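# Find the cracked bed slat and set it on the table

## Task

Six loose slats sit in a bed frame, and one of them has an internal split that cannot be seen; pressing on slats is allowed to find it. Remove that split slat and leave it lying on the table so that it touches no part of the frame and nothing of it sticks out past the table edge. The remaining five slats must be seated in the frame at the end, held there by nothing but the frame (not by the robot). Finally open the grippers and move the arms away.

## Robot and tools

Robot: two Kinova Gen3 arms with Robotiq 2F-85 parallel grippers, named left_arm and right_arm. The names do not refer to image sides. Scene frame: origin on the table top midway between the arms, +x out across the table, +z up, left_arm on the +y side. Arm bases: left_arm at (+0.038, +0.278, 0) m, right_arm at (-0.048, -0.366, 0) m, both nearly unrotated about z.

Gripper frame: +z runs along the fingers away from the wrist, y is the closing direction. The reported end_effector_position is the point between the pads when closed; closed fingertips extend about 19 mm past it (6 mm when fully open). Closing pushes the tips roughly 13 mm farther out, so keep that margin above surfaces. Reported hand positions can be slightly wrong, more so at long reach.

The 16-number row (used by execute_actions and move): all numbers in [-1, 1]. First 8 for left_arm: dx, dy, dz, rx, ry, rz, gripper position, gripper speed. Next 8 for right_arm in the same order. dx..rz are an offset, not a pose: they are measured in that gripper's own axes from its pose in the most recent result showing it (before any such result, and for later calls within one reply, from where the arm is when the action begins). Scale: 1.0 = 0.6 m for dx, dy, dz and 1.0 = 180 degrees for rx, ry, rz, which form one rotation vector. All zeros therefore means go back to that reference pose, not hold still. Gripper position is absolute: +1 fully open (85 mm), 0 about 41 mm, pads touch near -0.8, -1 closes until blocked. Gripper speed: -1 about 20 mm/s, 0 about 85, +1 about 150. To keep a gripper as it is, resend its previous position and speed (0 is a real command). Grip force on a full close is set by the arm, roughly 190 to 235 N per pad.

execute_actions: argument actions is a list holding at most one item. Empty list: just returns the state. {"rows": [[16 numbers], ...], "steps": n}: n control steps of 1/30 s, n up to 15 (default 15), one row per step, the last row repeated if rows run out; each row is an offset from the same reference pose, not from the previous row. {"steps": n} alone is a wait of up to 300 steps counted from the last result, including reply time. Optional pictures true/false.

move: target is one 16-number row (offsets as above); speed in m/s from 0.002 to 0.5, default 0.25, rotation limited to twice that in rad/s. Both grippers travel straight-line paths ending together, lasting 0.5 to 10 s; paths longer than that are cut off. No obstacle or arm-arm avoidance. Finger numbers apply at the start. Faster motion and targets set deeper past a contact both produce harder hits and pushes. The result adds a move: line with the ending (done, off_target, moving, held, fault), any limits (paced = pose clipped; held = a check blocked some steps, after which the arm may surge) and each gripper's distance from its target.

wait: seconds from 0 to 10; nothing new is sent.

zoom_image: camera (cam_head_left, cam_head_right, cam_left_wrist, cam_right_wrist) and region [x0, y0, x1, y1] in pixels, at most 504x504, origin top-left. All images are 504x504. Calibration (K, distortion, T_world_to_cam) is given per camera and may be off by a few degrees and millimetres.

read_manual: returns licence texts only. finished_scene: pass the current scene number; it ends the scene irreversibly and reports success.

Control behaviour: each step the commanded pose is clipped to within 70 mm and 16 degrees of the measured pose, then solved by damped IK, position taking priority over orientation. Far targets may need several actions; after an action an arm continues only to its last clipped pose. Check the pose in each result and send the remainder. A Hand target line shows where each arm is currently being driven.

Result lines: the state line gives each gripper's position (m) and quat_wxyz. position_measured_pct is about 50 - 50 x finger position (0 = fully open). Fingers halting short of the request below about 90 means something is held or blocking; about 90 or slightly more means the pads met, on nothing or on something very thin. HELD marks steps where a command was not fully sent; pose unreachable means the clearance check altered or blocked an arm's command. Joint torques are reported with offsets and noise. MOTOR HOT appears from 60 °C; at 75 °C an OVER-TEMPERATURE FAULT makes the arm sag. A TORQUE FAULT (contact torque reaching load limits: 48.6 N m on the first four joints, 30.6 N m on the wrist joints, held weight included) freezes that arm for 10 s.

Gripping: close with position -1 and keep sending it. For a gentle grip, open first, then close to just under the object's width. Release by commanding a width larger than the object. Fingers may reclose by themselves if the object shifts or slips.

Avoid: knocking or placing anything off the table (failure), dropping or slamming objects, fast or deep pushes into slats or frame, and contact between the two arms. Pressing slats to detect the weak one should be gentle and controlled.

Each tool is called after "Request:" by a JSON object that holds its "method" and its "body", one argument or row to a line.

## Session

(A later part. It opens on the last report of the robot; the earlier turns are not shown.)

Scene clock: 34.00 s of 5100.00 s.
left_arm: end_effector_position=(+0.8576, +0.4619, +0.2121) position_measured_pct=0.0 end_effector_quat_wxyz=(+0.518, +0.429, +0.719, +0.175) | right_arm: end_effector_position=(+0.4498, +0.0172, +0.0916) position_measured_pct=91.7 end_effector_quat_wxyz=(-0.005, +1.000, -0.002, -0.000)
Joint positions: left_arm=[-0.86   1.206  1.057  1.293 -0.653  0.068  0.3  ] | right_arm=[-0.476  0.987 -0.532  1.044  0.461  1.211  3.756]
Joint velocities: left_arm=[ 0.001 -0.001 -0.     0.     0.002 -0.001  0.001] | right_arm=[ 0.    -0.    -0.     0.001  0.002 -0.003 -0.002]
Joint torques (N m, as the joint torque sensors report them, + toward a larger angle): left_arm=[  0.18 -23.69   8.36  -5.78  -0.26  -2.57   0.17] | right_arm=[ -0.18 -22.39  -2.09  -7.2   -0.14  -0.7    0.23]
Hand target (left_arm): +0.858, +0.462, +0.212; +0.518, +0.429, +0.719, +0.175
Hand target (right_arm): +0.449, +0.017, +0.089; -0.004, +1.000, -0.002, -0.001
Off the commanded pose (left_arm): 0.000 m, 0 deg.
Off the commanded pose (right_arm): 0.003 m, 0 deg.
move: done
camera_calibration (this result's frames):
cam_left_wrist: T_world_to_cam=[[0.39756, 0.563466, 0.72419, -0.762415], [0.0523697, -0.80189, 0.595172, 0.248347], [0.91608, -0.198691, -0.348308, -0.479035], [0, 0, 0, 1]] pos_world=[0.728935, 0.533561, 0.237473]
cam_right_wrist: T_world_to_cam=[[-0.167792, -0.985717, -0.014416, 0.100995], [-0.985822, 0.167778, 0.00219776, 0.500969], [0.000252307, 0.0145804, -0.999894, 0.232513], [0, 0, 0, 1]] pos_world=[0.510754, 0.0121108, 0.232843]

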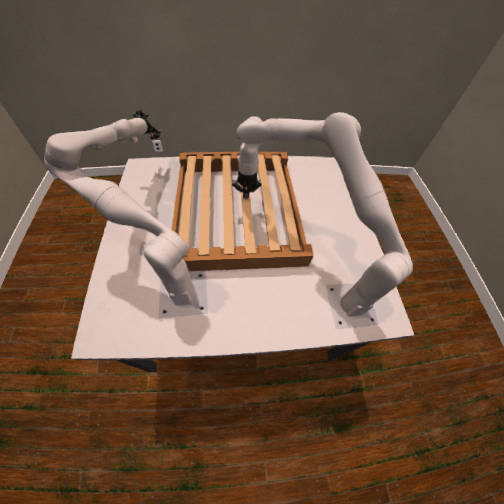

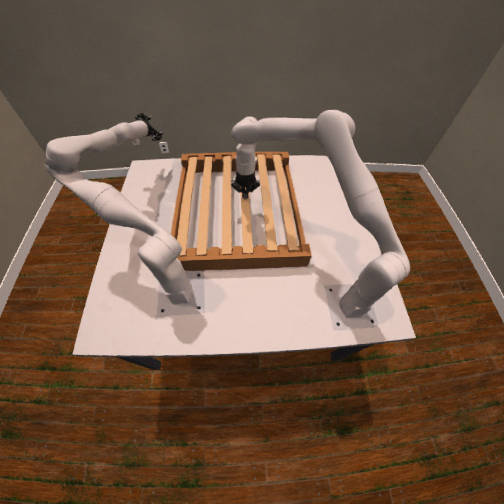

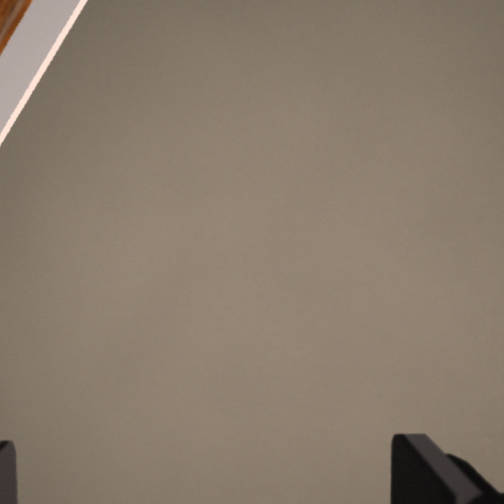

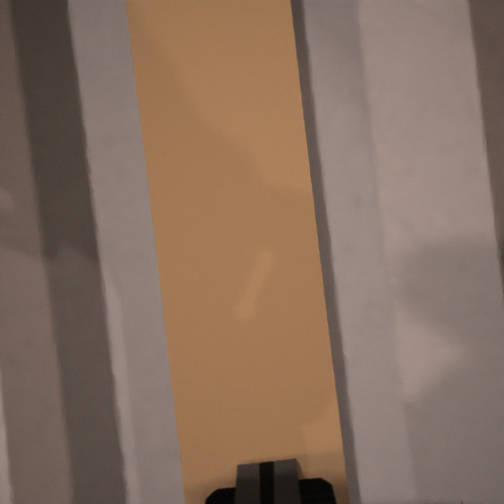

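Request:
{"method": "move", "body": {
  "target": [0,0,0,0,0,0,1,0,0.005,0,-0.04,0,0,0,-1,0],
  "speed": 0.1
}}

Request:
{"method": "move", "body": {
  "target": [0,0,0,0,0,0,1,0,0,0,0,0,0,0,0.5,1]
}}

Request:
{"method": "move", "body": {
  "target": [0,0,0,0,0,0,1,0,0,0,0.067,0,0,0,0.5,1],
  "speed": 0.06
}}

Request:
{"method": "move", "body": {
  "target": [0,0,0,0,0,0,1,0,0,0,0,0,0,0,-1,0]
}}

Request:
{"method": "move", "body": {
  "target": [0,0,0,0,0,0,1,0,0,0,-0.15,0,0,0,-1,0],
  "speed": 0.08
}}

Scene clock: 39.40 s of 5100.00 s.
left_arm: end_effector_position=(+0.8576, +0.4619, +0.2121) position_measured_pct=0.0 end_effector_quat_wxyz=(+0.518, +0.429, +0.719, +0.175) | right_arm: end_effector_position=(+0.4528, +0.0170, +0.1156) position_measured_pct=91.7 end_effector_quat_wxyz=(-0.005, +1.000, -0.002, -0.000)
Joint positions: left_arm=[-0.86   1.206  1.057  1.293 -0.653  0.068  0.3  ] | right_arm=[-0.477  0.966 -0.537  1.005  0.45   1.267  3.773]
Joint velocities: left_arm=[-0.    -0.    -0.     0.001  0.    -0.    -0.   ] | right_arm=[-0.    -0.     0.    -0.002 -0.002  0.002 -0.001]
Joint torques (N m, as the joint torque sensors report them, + toward a larger angle): left_arm=[ -0.04 -24.15   8.68  -5.84  -0.06  -2.67   0.06] | right_arm=[  0.07 -25.45  -2.53  -8.24  -0.03   0.07   0.26]
Hand target (left_arm): +0.858, +0.462, +0.212; +0.518, +0.429, +0.719, +0.175
Hand target (right_arm): +0.453, +0.017, +0.116; -0.005, +1.000, -0.002, -0.000
Off the commanded pose (left_arm): 0.000 m, 0 deg.
Off the commanded pose (right_arm): 0.000 m, 0 deg.
After step 90, 1.67 s passed at rest.
move: done
camera_calibration (this result's frames):
cam_left_wrist: T_world_to_cam=[[0.397557, 0.563467, 0.724191, -0.762414], [0.0523701, -0.80189, 0.595172, 0.248346], [0.916082, -0.198689, -0.348306, -0.479038], [0, 0, 0, 1]] pos_world=[0.728935, 0.533562, 0.237473]
cam_right_wrist: T_world_to_cam=[[-0.16761, -0.985747, -0.0144907, 0.101588], [-0.985853, 0.167596, 0.00213473, 0.503875], [0.000324289, 0.0146435, -0.999893, 0.256474], [0, 0, 0, 1]] pos_world=[0.513691, 0.0119368, 0.256843]

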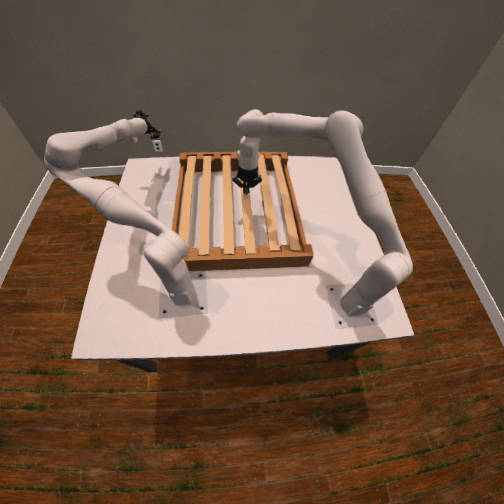

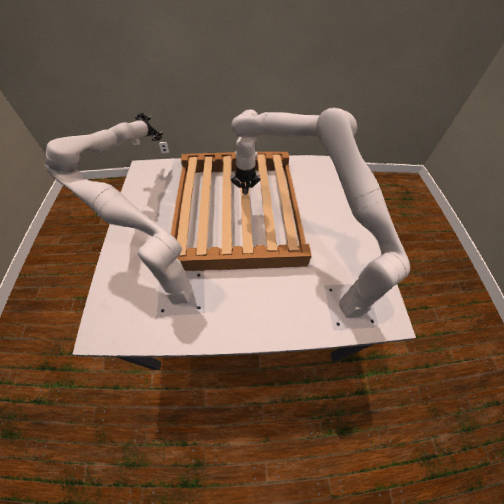

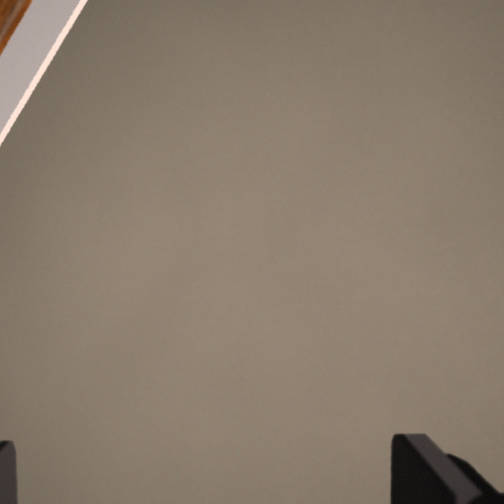

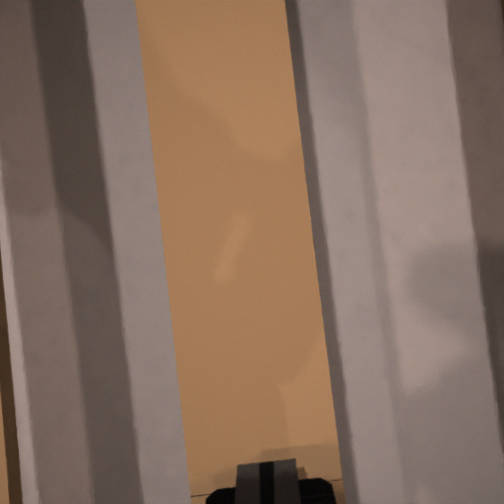

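Scene clock: 40.23 s of 5100.00 s.
left_arm: end_effector_position=(+0.8576, +0.4619, +0.2121) position_measured_pct=0.0 end_effector_quat_wxyz=(+0.518, +0.429, +0.719, +0.175) | right_arm: end_effector_position=(+0.4528, +0.0170, +0.1156) position_measured_pct=25.0 end_effector_quat_wxyz=(-0.005, +1.000, -0.002, -0.000)
Joint positions: left_arm=[-0.86   1.206  1.057  1.293 -0.653  0.068  0.3  ] | right_arm=[-0.477  0.966 -0.537  1.005  0.45   1.267  3.773]
Joint velocities: left_arm=[-0.     0.    -0.    -0.001  0.001  0.001 -0.   ] | right_arm=[ 0.     0.    -0.     0.    -0.     0.002 -0.001]
Joint torques (N m, as the joint torque sensors report them, + toward a larger angle): left_arm=[ -0.1  -23.85   8.47  -5.77  -0.06  -2.61   0.13] | right_arm=[  0.25 -25.77  -2.31  -8.17   0.09   0.13   0.12]
Hand target (left_arm): +0.858, +0.462, +0.212; +0.518, +0.429, +0.719, +0.175
Hand target (right_arm): +0.453, +0.017, +0.116; -0.005, +1.000, -0.002, -0.000
Off the commanded pose (left_arm): 0.000 m, 0 deg.
Off the commanded pose (right_arm): 0.000 m, 0 deg.
move: done
camera_calibration (this result's frames):
cam_left_wrist: T_world_to_cam=[[0.397553, 0.563468, 0.724192, -0.762414], [0.0523705, -0.80189, 0.595173, 0.248346], [0.916083, -0.198686, -0.348303, -0.479041], [0, 0, 0, 1]] pos_world=[0.728936, 0.533564, 0.237474]
cam_right_wrist: T_world_to_cam=[[-0.16761, -0.985747, -0.0144944, 0.10159], [-0.985853, 0.167597, 0.00213144, 0.503877], [0.000328162, 0.0146466, -0.999893, 0.256474], [0, 0, 0, 1]] pos_world=[0.513692, 0.0119371, 0.256845]

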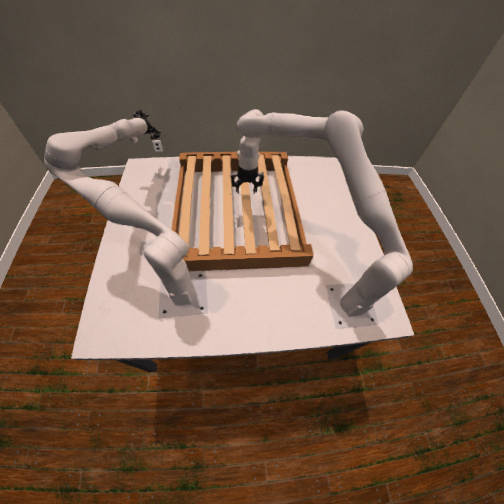

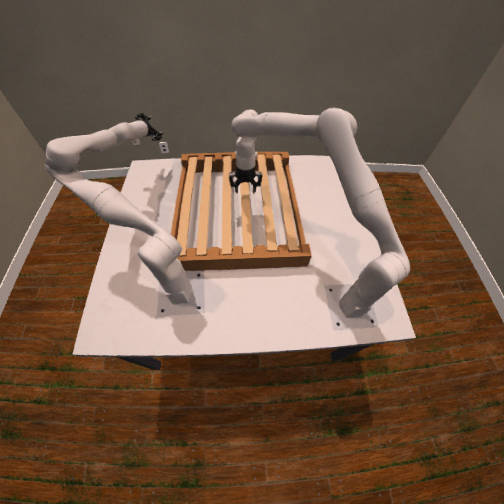

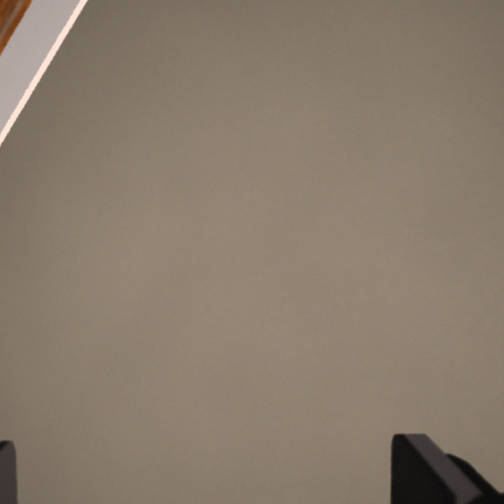

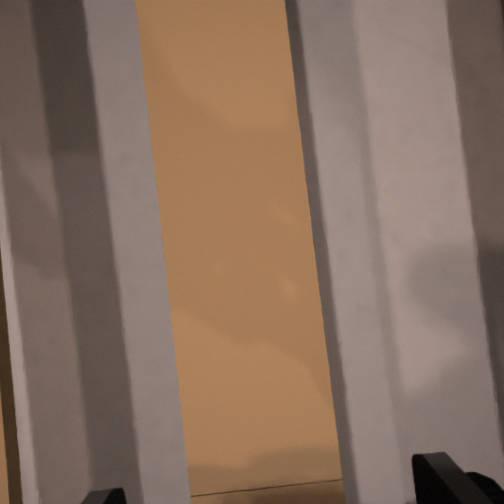

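Scene clock: 41.20 s of 5100.00 s.
left_arm: end_effector_position=(+0.8576, +0.4619, +0.2121) position_measured_pct=0.0 end_effector_quat_wxyz=(+0.518, +0.429, +0.719, +0.175) | right_arm: end_effector_position=(+0.4529, +0.0173, +0.0755) position_measured_pct=25.0 end_effector_quat_wxyz=(-0.005, +1.000, -0.002, -0.000)
Joint positions: left_arm=[-0.86   1.206  1.057  1.293 -0.653  0.068  0.3  ] | right_arm=[-0.476  1.011 -0.526  1.046  0.469  1.185  3.756]
Joint velocities: left_arm=[ 0.001 -0.    -0.     0.    -0.     0.     0.   ] | right_arm=[-0.     0.001  0.     0.    -0.001 -0.002  0.001]
Joint torques (N m, as the joint torque sensors report them, + toward a larger angle): left_arm=[ -0.24 -23.98   8.44  -5.63   0.22  -2.59  -0.18] | right_arm=[ -0.06 -25.94  -2.59  -8.09  -0.09  -0.29   0.15]
Hand target (left_arm): +0.858, +0.462, +0.212; +0.518, +0.429, +0.719, +0.175
Hand target (right_arm): +0.453, +0.017, +0.075; -0.005, +1.000, -0.002, -0.000
Off the commanded pose (left_arm): 0.000 m, 0 deg.
Off the commanded pose (right_arm): 0.000 m, 0 deg.
move: done
camera_calibration (this result's frames):
cam_left_wrist: T_world_to_cam=[[0.39755, 0.56347, 0.724193, -0.762414], [0.0523709, -0.801889, 0.595173, 0.248346], [0.916085, -0.198684, -0.348301, -0.479044], [0, 0, 0, 1]] pos_world=[0.728937, 0.533564, 0.237474]
cam_right_wrist: T_world_to_cam=[[-0.167937, -0.985691, -0.0145095, 0.101456], [-0.985798, 0.167924, 0.00210714, 0.504025], [0.000359496, 0.0146573, -0.999893, 0.21635], [0, 0, 0, 1]] pos_world=[0.513828, 0.0121954, 0.216737]

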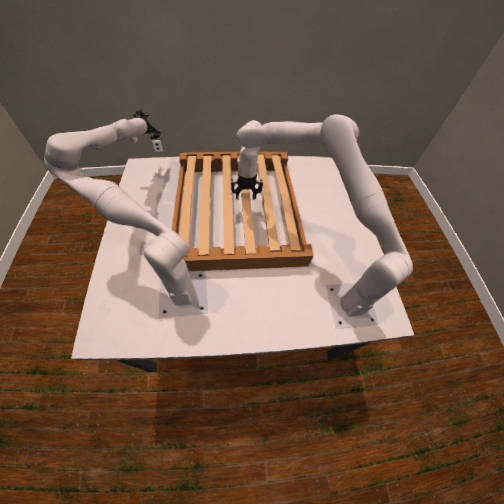

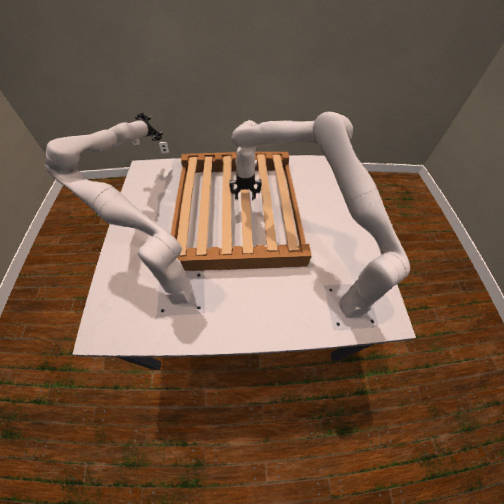

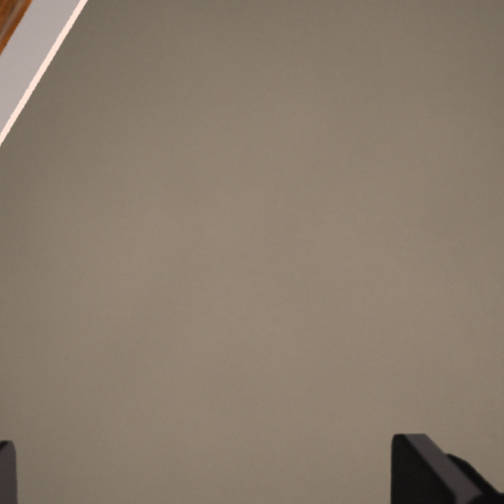

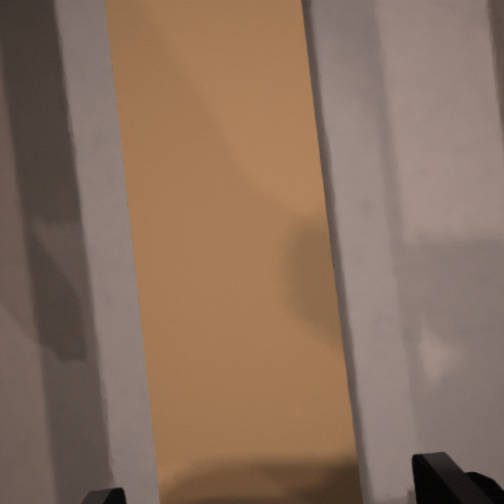

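Scene clock: 41.83 s of 5100.00 s.
left_arm: end_effector_position=(+0.8576, +0.4619, +0.2121) position_measured_pct=0.0 end_effector_quat_wxyz=(+0.518, +0.429, +0.719, +0.175) | right_arm: end_effector_position=(+0.4529, +0.0174, +0.0757) position_measured_pct=55.2 end_effector_quat_wxyz=(-0.005, +1.000, -0.002, +0.000)
Joint positions: left_arm=[-0.86   1.206  1.057  1.293 -0.653  0.068  0.3  ] | right_arm=[-0.476  1.011 -0.526  1.046  0.469  1.185  3.756]
Joint velocities: left_arm=[-0.    -0.     0.    -0.     0.002  0.001 -0.   ] | right_arm=[-0.     0.     0.    -0.    -0.002  0.002 -0.001]
Joint torques (N m, as the joint torque sensors report them, + toward a larger angle): left_arm=[ -0.59 -23.64   8.31  -5.36  -0.05  -2.57  -0.03] | right_arm=[ -0.03 -25.9   -2.43  -7.85   0.    -0.29   0.07]
Hand target (left_arm): +0.858, +0.462, +0.212; +0.518, +0.429, +0.719, +0.175
Hand target (right_arm): +0.453, +0.017, +0.076; -0.005, +1.000, -0.002, -0.000
Off the commanded pose (left_arm): 0.000 m, 0 deg.
Off the commanded pose (right_arm): 0.000 m, 0 deg.
move: done
camera_calibration (this result's frames):
cam_left_wrist: T_world_to_cam=[[0.397547, 0.563471, 0.724194, -0.762413], [0.0523713, -0.801889, 0.595173, 0.248346], [0.916086, -0.198682, -0.348298, -0.479047], [0, 0, 0, 1]] pos_world=[0.728937, 0.533565, 0.237475]
cam_right_wrist: T_world_to_cam=[[-0.167853, -0.985703, -0.0146723, 0.101508], [-0.985812, 0.167841, 0.0020188, 0.50402], [0.000472688, 0.014803, -0.99989, 0.216424], [0, 0, 0, 1]] pos_world=[0.513805, 0.0122578, 0.216872]

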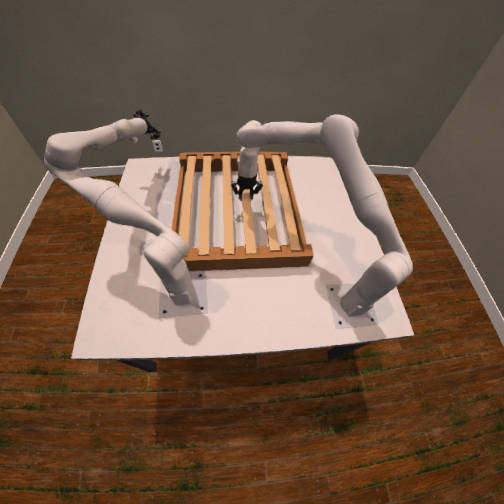

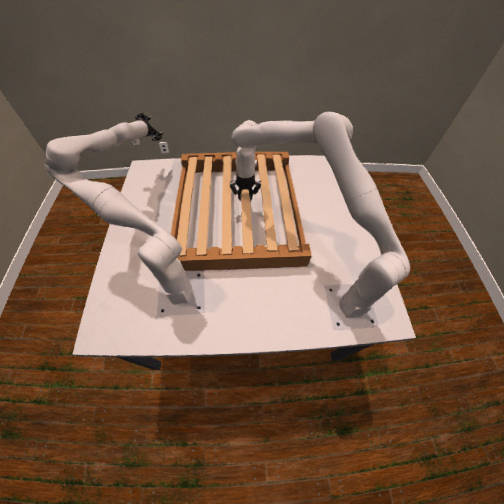

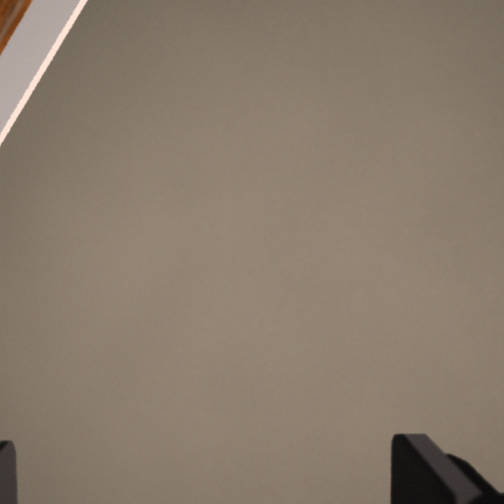

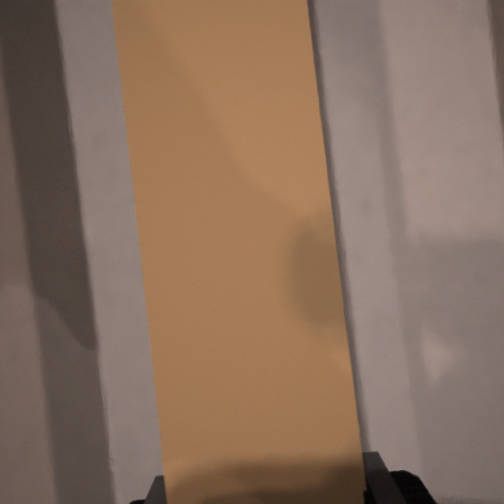

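Scene clock: 43.27 s of 5100.00 s.
left_arm: end_effector_position=(+0.8576, +0.4619, +0.2121) position_measured_pct=0.0 end_effector_quat_wxyz=(+0.518, +0.429, +0.719, +0.175) | right_arm: end_effector_position=(+0.4527, +0.0167, +0.1656) position_measured_pct=55.2 end_effector_quat_wxyz=(-0.005, +1.000, -0.002, +0.000)
Joint positions: left_arm=[-0.86   1.206  1.057  1.293 -0.653  0.068  0.3  ] | right_arm=[-0.483  0.92  -0.548  0.931  0.429  1.378  3.795]
Joint velocities: left_arm=[-0.001 -0.001 -0.    -0.     0.     0.001 -0.   ] | right_arm=[-0.001  0.    -0.    -0.001 -0.001  0.002 -0.001]
Joint torques (N m, as the joint torque sensors report them, + toward a larger angle): left_arm=[  0.44 -23.72   8.91  -5.65  -0.17  -2.59   0.15] | right_arm=[ -0.28 -26.23  -2.41  -8.81   0.12   0.03  -0.02]
Hand target (left_arm): +0.858, +0.462, +0.212; +0.518, +0.429, +0.719, +0.175
Hand target (right_arm): +0.453, +0.017, +0.166; -0.005, +1.000, -0.002, +0.000
Off the commanded pose (left_arm): 0.000 m, 0 deg.
Off the commanded pose (right_arm): 0.000 m, 0 deg.
move: done
camera_calibration (this result's frames):
cam_left_wrist: T_world_to_cam=[[0.397543, 0.563472, 0.724195, -0.762413], [0.0523717, -0.801889, 0.595174, 0.248346], [0.916088, -0.19868, -0.348296, -0.47905], [0, 0, 0, 1]] pos_world=[0.728938, 0.533566, 0.237476]
cam_right_wrist: T_world_to_cam=[[-0.167185, -0.985815, -0.0147304, 0.101816], [-0.985925, 0.167176, 0.0018836, 0.50379], [0.000605671, 0.0148379, -0.99989, 0.306306], [0, 0, 0, 1]] pos_world=[0.513536, 0.0116054, 0.306823]

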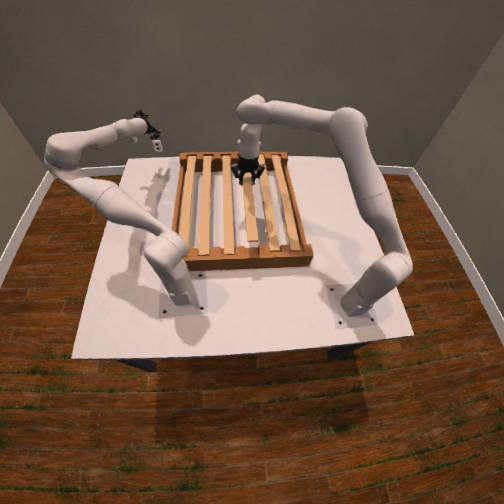

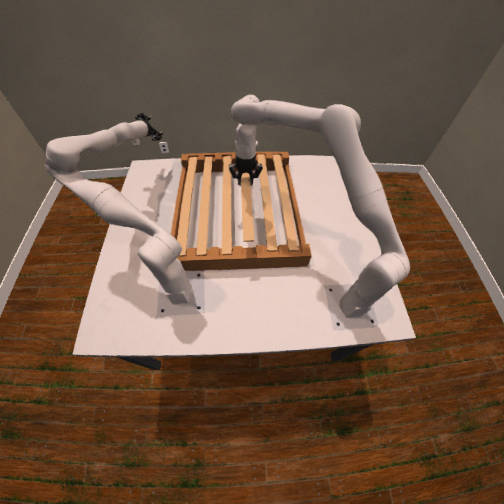

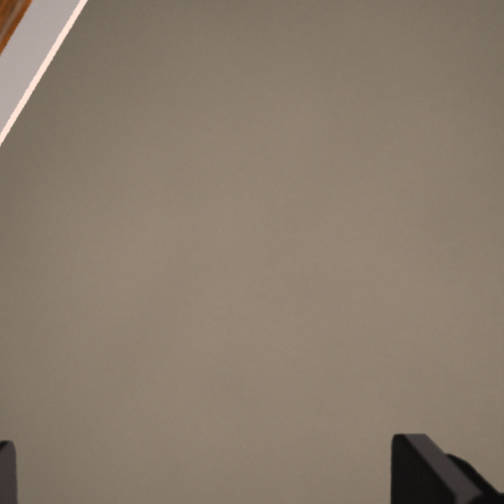

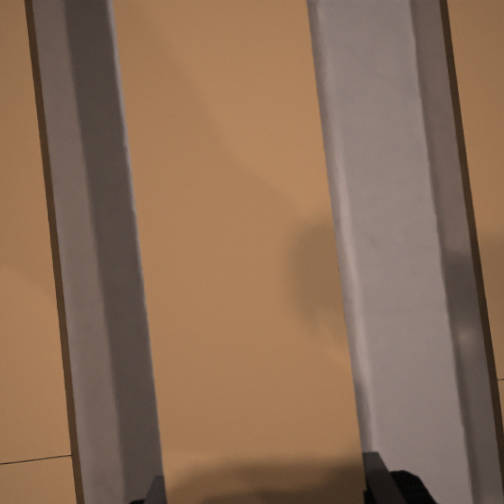

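Request:
{"method": "move", "body": {
  "target": [0,0,0,0,0,0,1,0,-0.06,0.57,0,0,0,0,-1,0],
  "speed": 0.2
}}

Request:
{"method": "move", "body": {
  "target": [0,0,0,0,0,0,1,0,0,0,0.243,0,0,0,-1,0],
  "speed": 0.08
}}

Request:
{"method": "move", "body": {
  "target": [0,0,0,0,0,0,1,0,0,0,0,0,0,0,0.5,0]
}}

Request:
{"method": "move", "body": {
  "target": [0,0,0,0,0,0,1,0,0,0,-0.25,0,0,0,0.5,0]
}}

Scene clock: 49.70 s of 5100.00 s.
left_arm: end_effector_position=(+0.8576, +0.4619, +0.2121) position_measured_pct=0.0 end_effector_quat_wxyz=(+0.518, +0.429, +0.719, +0.175) | right_arm: end_effector_position=(+0.4166, -0.3241, +0.1628) position_measured_pct=55.2 end_effector_quat_wxyz=(-0.006, +1.000, -0.002, +0.001)
Joint positions: left_arm=[-0.86   1.206  1.057  1.293 -0.653  0.068  0.3  ] | right_arm=[ 0.246  0.573 -0.596  1.646  0.35   1.028  4.26 ]
Joint velocities: left_arm=[-0.001 -0.     0.     0.001 -0.001 -0.001 -0.   ] | right_arm=[ 0.009 -0.003  0.004  0.001 -0.004 -0.001  0.002]
Joint torques (N m, as the joint torque sensors report them, + toward a larger angle): left_arm=[ -0.34 -23.85   8.56  -5.85  -0.01  -2.55  -0.07] | right_arm=[ -0.14 -18.5   -2.34  -8.2    0.27  -0.31  -0.04]
Hand target (left_arm): +0.858, +0.462, +0.212; +0.518, +0.429, +0.719, +0.175
Hand target (right_arm): +0.417, -0.325, +0.163; -0.006, +1.000, -0.002, +0.001
Off the commanded pose (left_arm): 0.000 m, 0 deg.
Off the commanded pose (right_arm): 0.002 m, 0 deg.
After step 90, 1.30 s passed at rest.
move: done
camera_calibration (this result's frames):
cam_left_wrist: T_world_to_cam=[[0.39754, 0.563473, 0.724196, -0.762413], [0.0523721, -0.801888, 0.595174, 0.248346], [0.916089, -0.198678, -0.348293, -0.479053], [0, 0, 0, 1]] pos_world=[0.728938, 0.533567, 0.237476]
cam_right_wrist: T_world_to_cam=[[-0.166934, -0.985823, -0.0169082, -0.239927], [-0.985966, 0.166947, 0.000630443, 0.525334], [0.00220127, 0.0167761, -0.999857, 0.308492], [0, 0, 0, 1]] pos_world=[0.47723, -0.329404, 0.30406]

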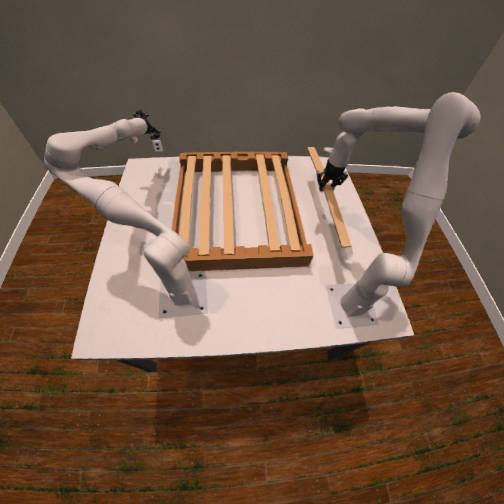

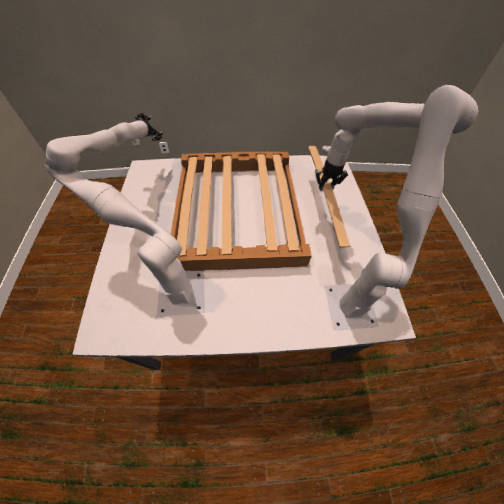

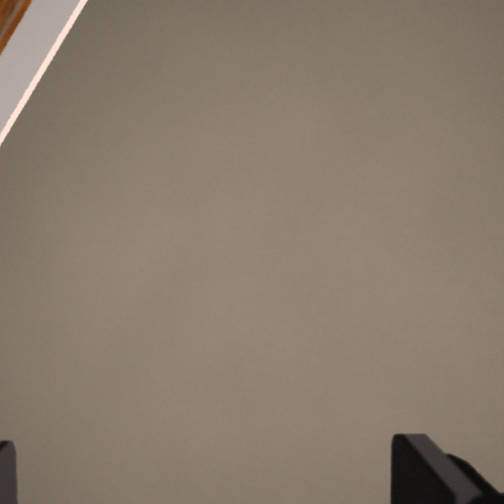

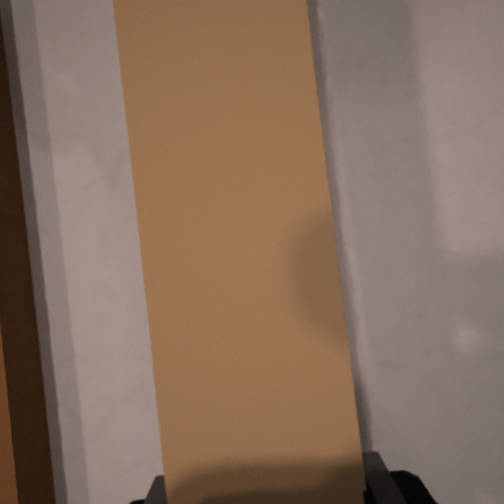

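Scene clock: 51.83 s of 5100.00 s.
left_arm: end_effector_position=(+0.8576, +0.4619, +0.2121) position_measured_pct=0.0 end_effector_quat_wxyz=(+0.518, +0.429, +0.719, +0.175) | right_arm: end_effector_position=(+0.4173, -0.3234, +0.0179) position_measured_pct=55.2 end_effector_quat_wxyz=(-0.006, +1.000, -0.003, +0.001)
Joint positions: left_arm=[-0.86   1.206  1.057  1.293 -0.653  0.068  0.3  ] | right_arm=[ 0.157  0.806 -0.467  1.777  0.524  0.68   4.116]
Joint velocities: left_arm=[ 0.     0.001 -0.     0.    -0.001  0.001 -0.   ] | right_arm=[-0.002 -0.     0.     0.     0.002  0.001 -0.001]
Joint torques (N m, as the joint torque sensors report them, + toward a larger angle): left_arm=[ -0.63 -23.75   8.2   -5.43   0.01  -2.43  -0.04] | right_arm=[ -0.45 -19.09  -2.28  -5.67  -0.39  -0.63   0.17]
Hand target (left_arm): +0.858, +0.462, +0.212; +0.518, +0.429, +0.719, +0.175
Hand target (right_arm): +0.417, -0.323, +0.017; -0.006, +1.000, -0.002, +0.001
Off the commanded pose (left_arm): 0.000 m, 0 deg.
Off the commanded pose (right_arm): 0.002 m, 0 deg.
move: done
camera_calibration (this result's frames):
cam_left_wrist: T_world_to_cam=[[0.397537, 0.563474, 0.724197, -0.762412], [0.0523723, -0.801888, 0.595174, 0.248346], [0.91609, -0.198676, -0.348291, -0.479056], [0, 0, 0, 1]] pos_world=[0.728939, 0.533568, 0.237477]
cam_right_wrist: T_world_to_cam=[[-0.16859, -0.985555, -0.0160601, -0.240798], [-0.985681, 0.16862, -0.000517786, 0.526495], [0.00321836, 0.0157428, -0.999871, 0.162933], [0, 0, 0, 1]] pos_world=[0.477836, -0.328663, 0.159318]

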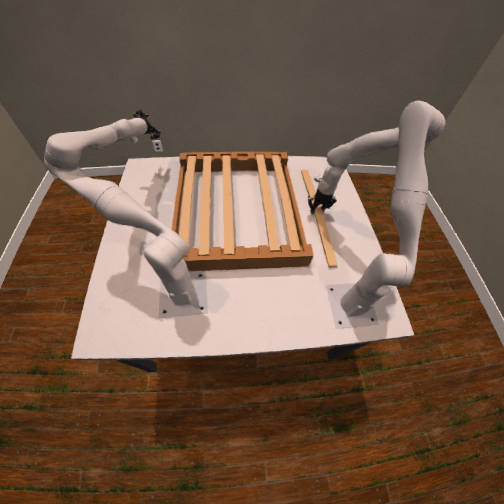

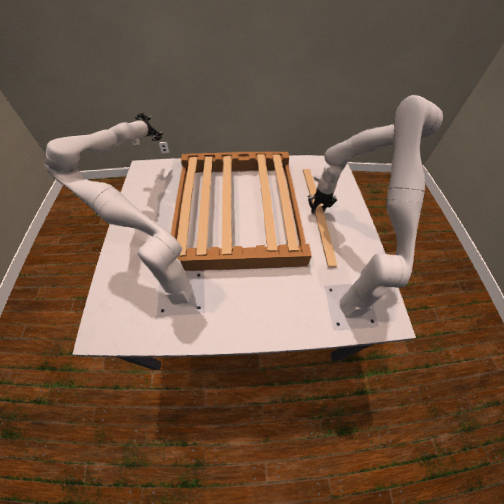

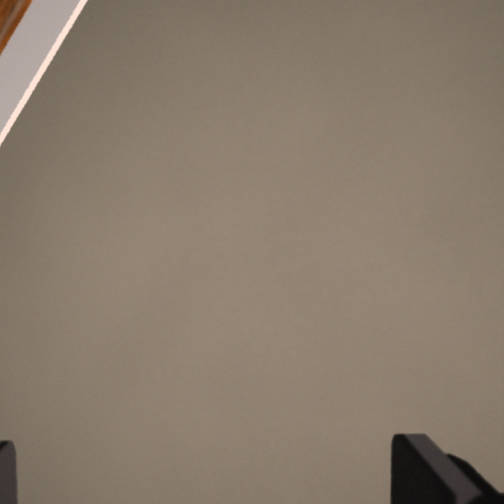

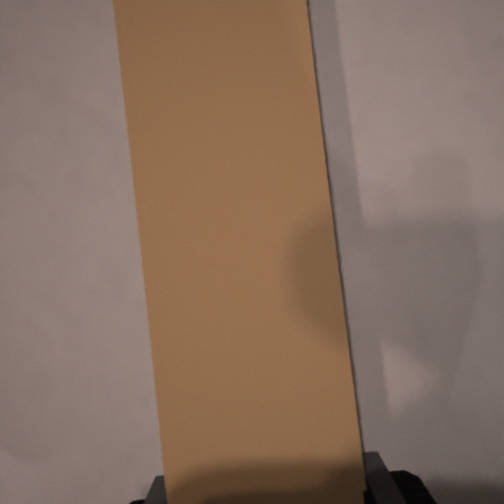

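Scene clock: 52.53 s of 5100.00 s.
left_arm: end_effector_position=(+0.8576, +0.4619, +0.2121) position_measured_pct=0.0 end_effector_quat_wxyz=(+0.518, +0.429, +0.719, +0.175) | right_arm: end_effector_position=(+0.4173, -0.3234, +0.0179) position_measured_pct=25.0 end_effector_quat_wxyz=(-0.006, +1.000, -0.003, +0.001)
Joint positions: left_arm=[-0.86   1.206  1.057  1.293 -0.653  0.068  0.3  ] | right_arm=[ 0.157  0.806 -0.467  1.777  0.524  0.679  4.116]
Joint velocities: left_arm=[ 0. -0.  0.  0. -0.  0. -0.] | right_arm=[-0.     0.     0.     0.    -0.    -0.001  0.   ]
Joint torques (N m, as the joint torque sensors report them, + toward a larger angle): left_arm=[ -0.23 -23.84   8.71  -5.39   0.12  -2.55   0.18] | right_arm=[ -0.13 -19.91  -1.91  -5.31  -0.07  -0.19   0.02]
Hand target (left_arm): +0.858, +0.462, +0.212; +0.518, +0.429, +0.719, +0.175
Hand target (right_arm): +0.417, -0.323, +0.018; -0.006, +1.000, -0.003, +0.001
Off the commanded pose (left_arm): 0.000 m, 0 deg.
Off the commanded pose (right_arm): 0.000 m, 0 deg.
move: done
camera_calibration (this result's frames):
cam_left_wrist: T_world_to_cam=[[0.397533, 0.563475, 0.724198, -0.762412], [0.0523727, -0.801888, 0.595175, 0.248346], [0.916092, -0.198674, -0.348288, -0.479059], [0, 0, 0, 1]] pos_world=[0.728939, 0.533569, 0.237478]
cam_right_wrist: T_world_to_cam=[[-0.168591, -0.985555, -0.016062, -0.240797], [-0.985681, 0.168622, -0.000527808, 0.5265], [0.00322858, 0.015743, -0.999871, 0.162933], [0, 0, 0, 1]] pos_world=[0.477838, -0.328663, 0.159322]

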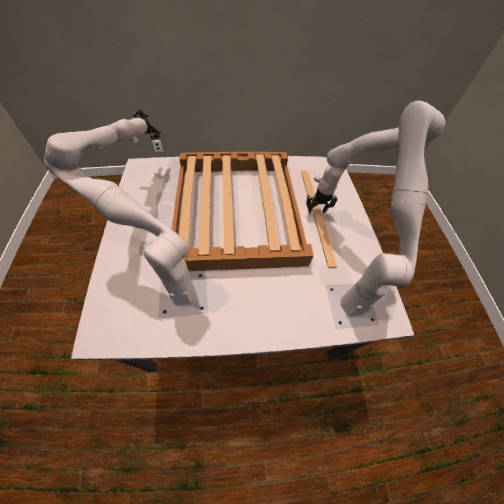

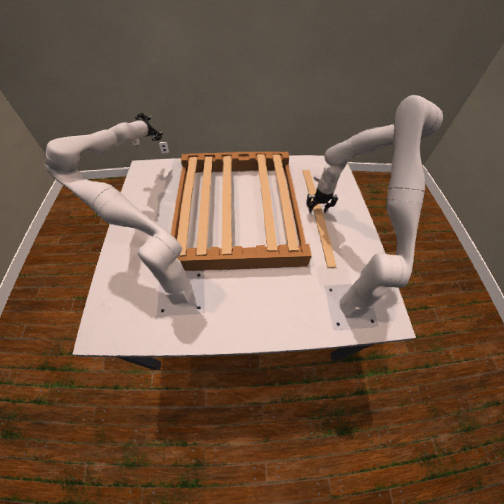

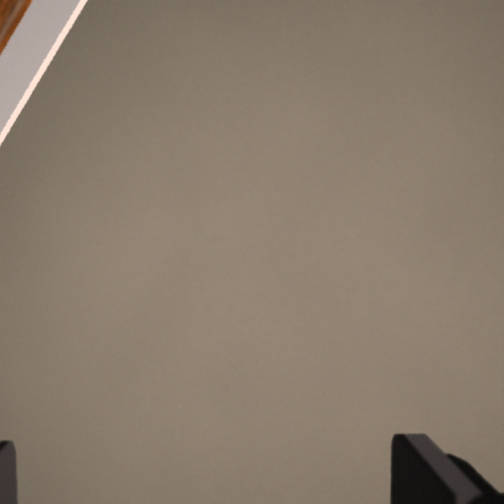

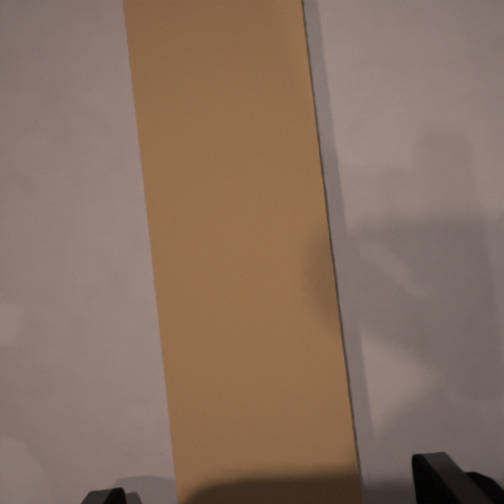

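Scene clock: 53.63 s of 5100.00 s.
left_arm: end_effector_position=(+0.8576, +0.4619, +0.2121) position_measured_pct=0.0 end_effector_quat_wxyz=(+0.518, +0.429, +0.719, +0.175) | right_arm: end_effector_position=(+0.4167, -0.3244, +0.1677) position_measured_pct=25.0 end_effector_quat_wxyz=(-0.006, +1.000, -0.002, +0.001)
Joint positions: left_arm=[-0.86   1.206  1.057  1.293 -0.653  0.068  0.3  ] | right_arm=[ 0.243  0.564 -0.591  1.64   0.341  1.038  4.267]
Joint velocities: left_arm=[ 0.001 -0.001  0.    -0.001  0.001  0.     0.   ] | right_arm=[ 0.001 -0.003  0.001 -0.001 -0.004 -0.     0.001]
Joint torques (N m, as the joint torque sensors report them, + toward a larger angle): left_arm=[  0.14 -23.79   8.44  -5.41  -0.01  -2.24   0.09] | right_arm=[  0.02 -18.19  -1.98  -7.97  -0.05   0.05   0.13]
Hand target (left_arm): +0.858, +0.462, +0.212; +0.518, +0.429, +0.719, +0.175
Hand target (right_arm): +0.417, -0.324, +0.168; -0.006, +1.000, -0.002, +0.001
Off the commanded pose (left_arm): 0.000 m, 0 deg.
Off the commanded pose (right_arm): 0.001 m, 0 deg.
move: done
camera_calibration (this result's frames):
cam_left_wrist: T_world_to_cam=[[0.39753, 0.563476, 0.724199, -0.762412], [0.0523731, -0.801888, 0.595175, 0.248346], [0.916093, -0.198672, -0.348286, -0.479062], [0, 0, 0, 1]] pos_world=[0.72894, 0.53357, 0.237478]
cam_right_wrist: T_world_to_cam=[[-0.167279, -0.985773, -0.0163924, -0.240042], [-0.985905, 0.167307, -0.00034317, 0.525716], [0.00308085, 0.016104, -0.999866, 0.312838], [0, 0, 0, 1]] pos_world=[0.477188, -0.329621, 0.309041]

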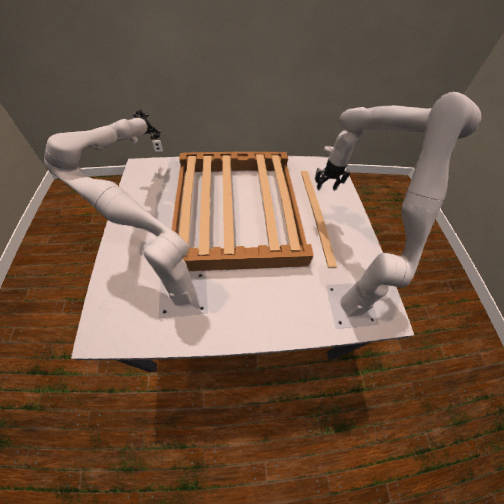

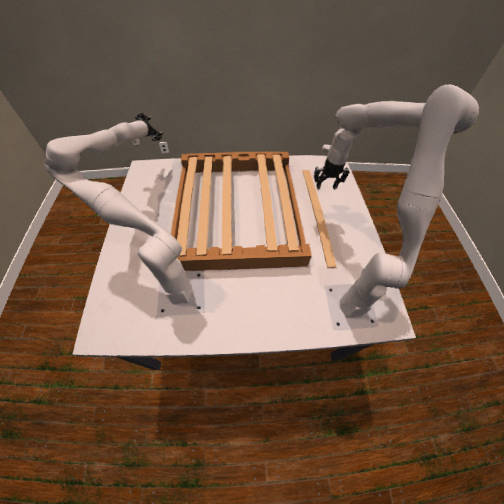

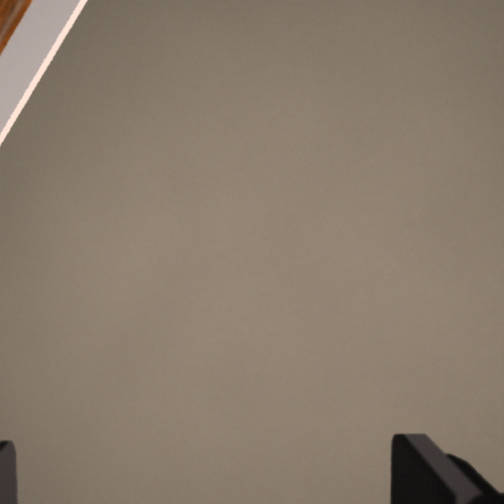

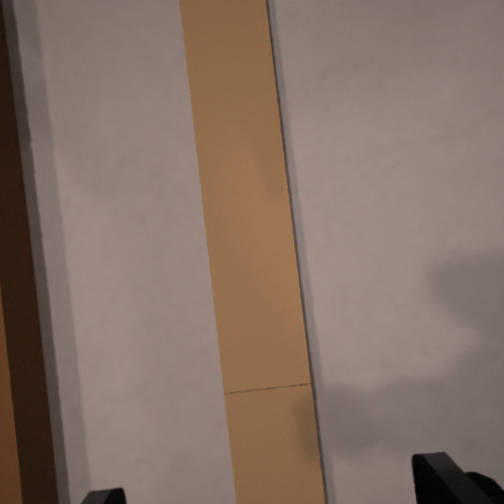

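Request:
{"method": "finished_scene", "body": {
  "scene": 1
}}

The scene is finished: the task was done.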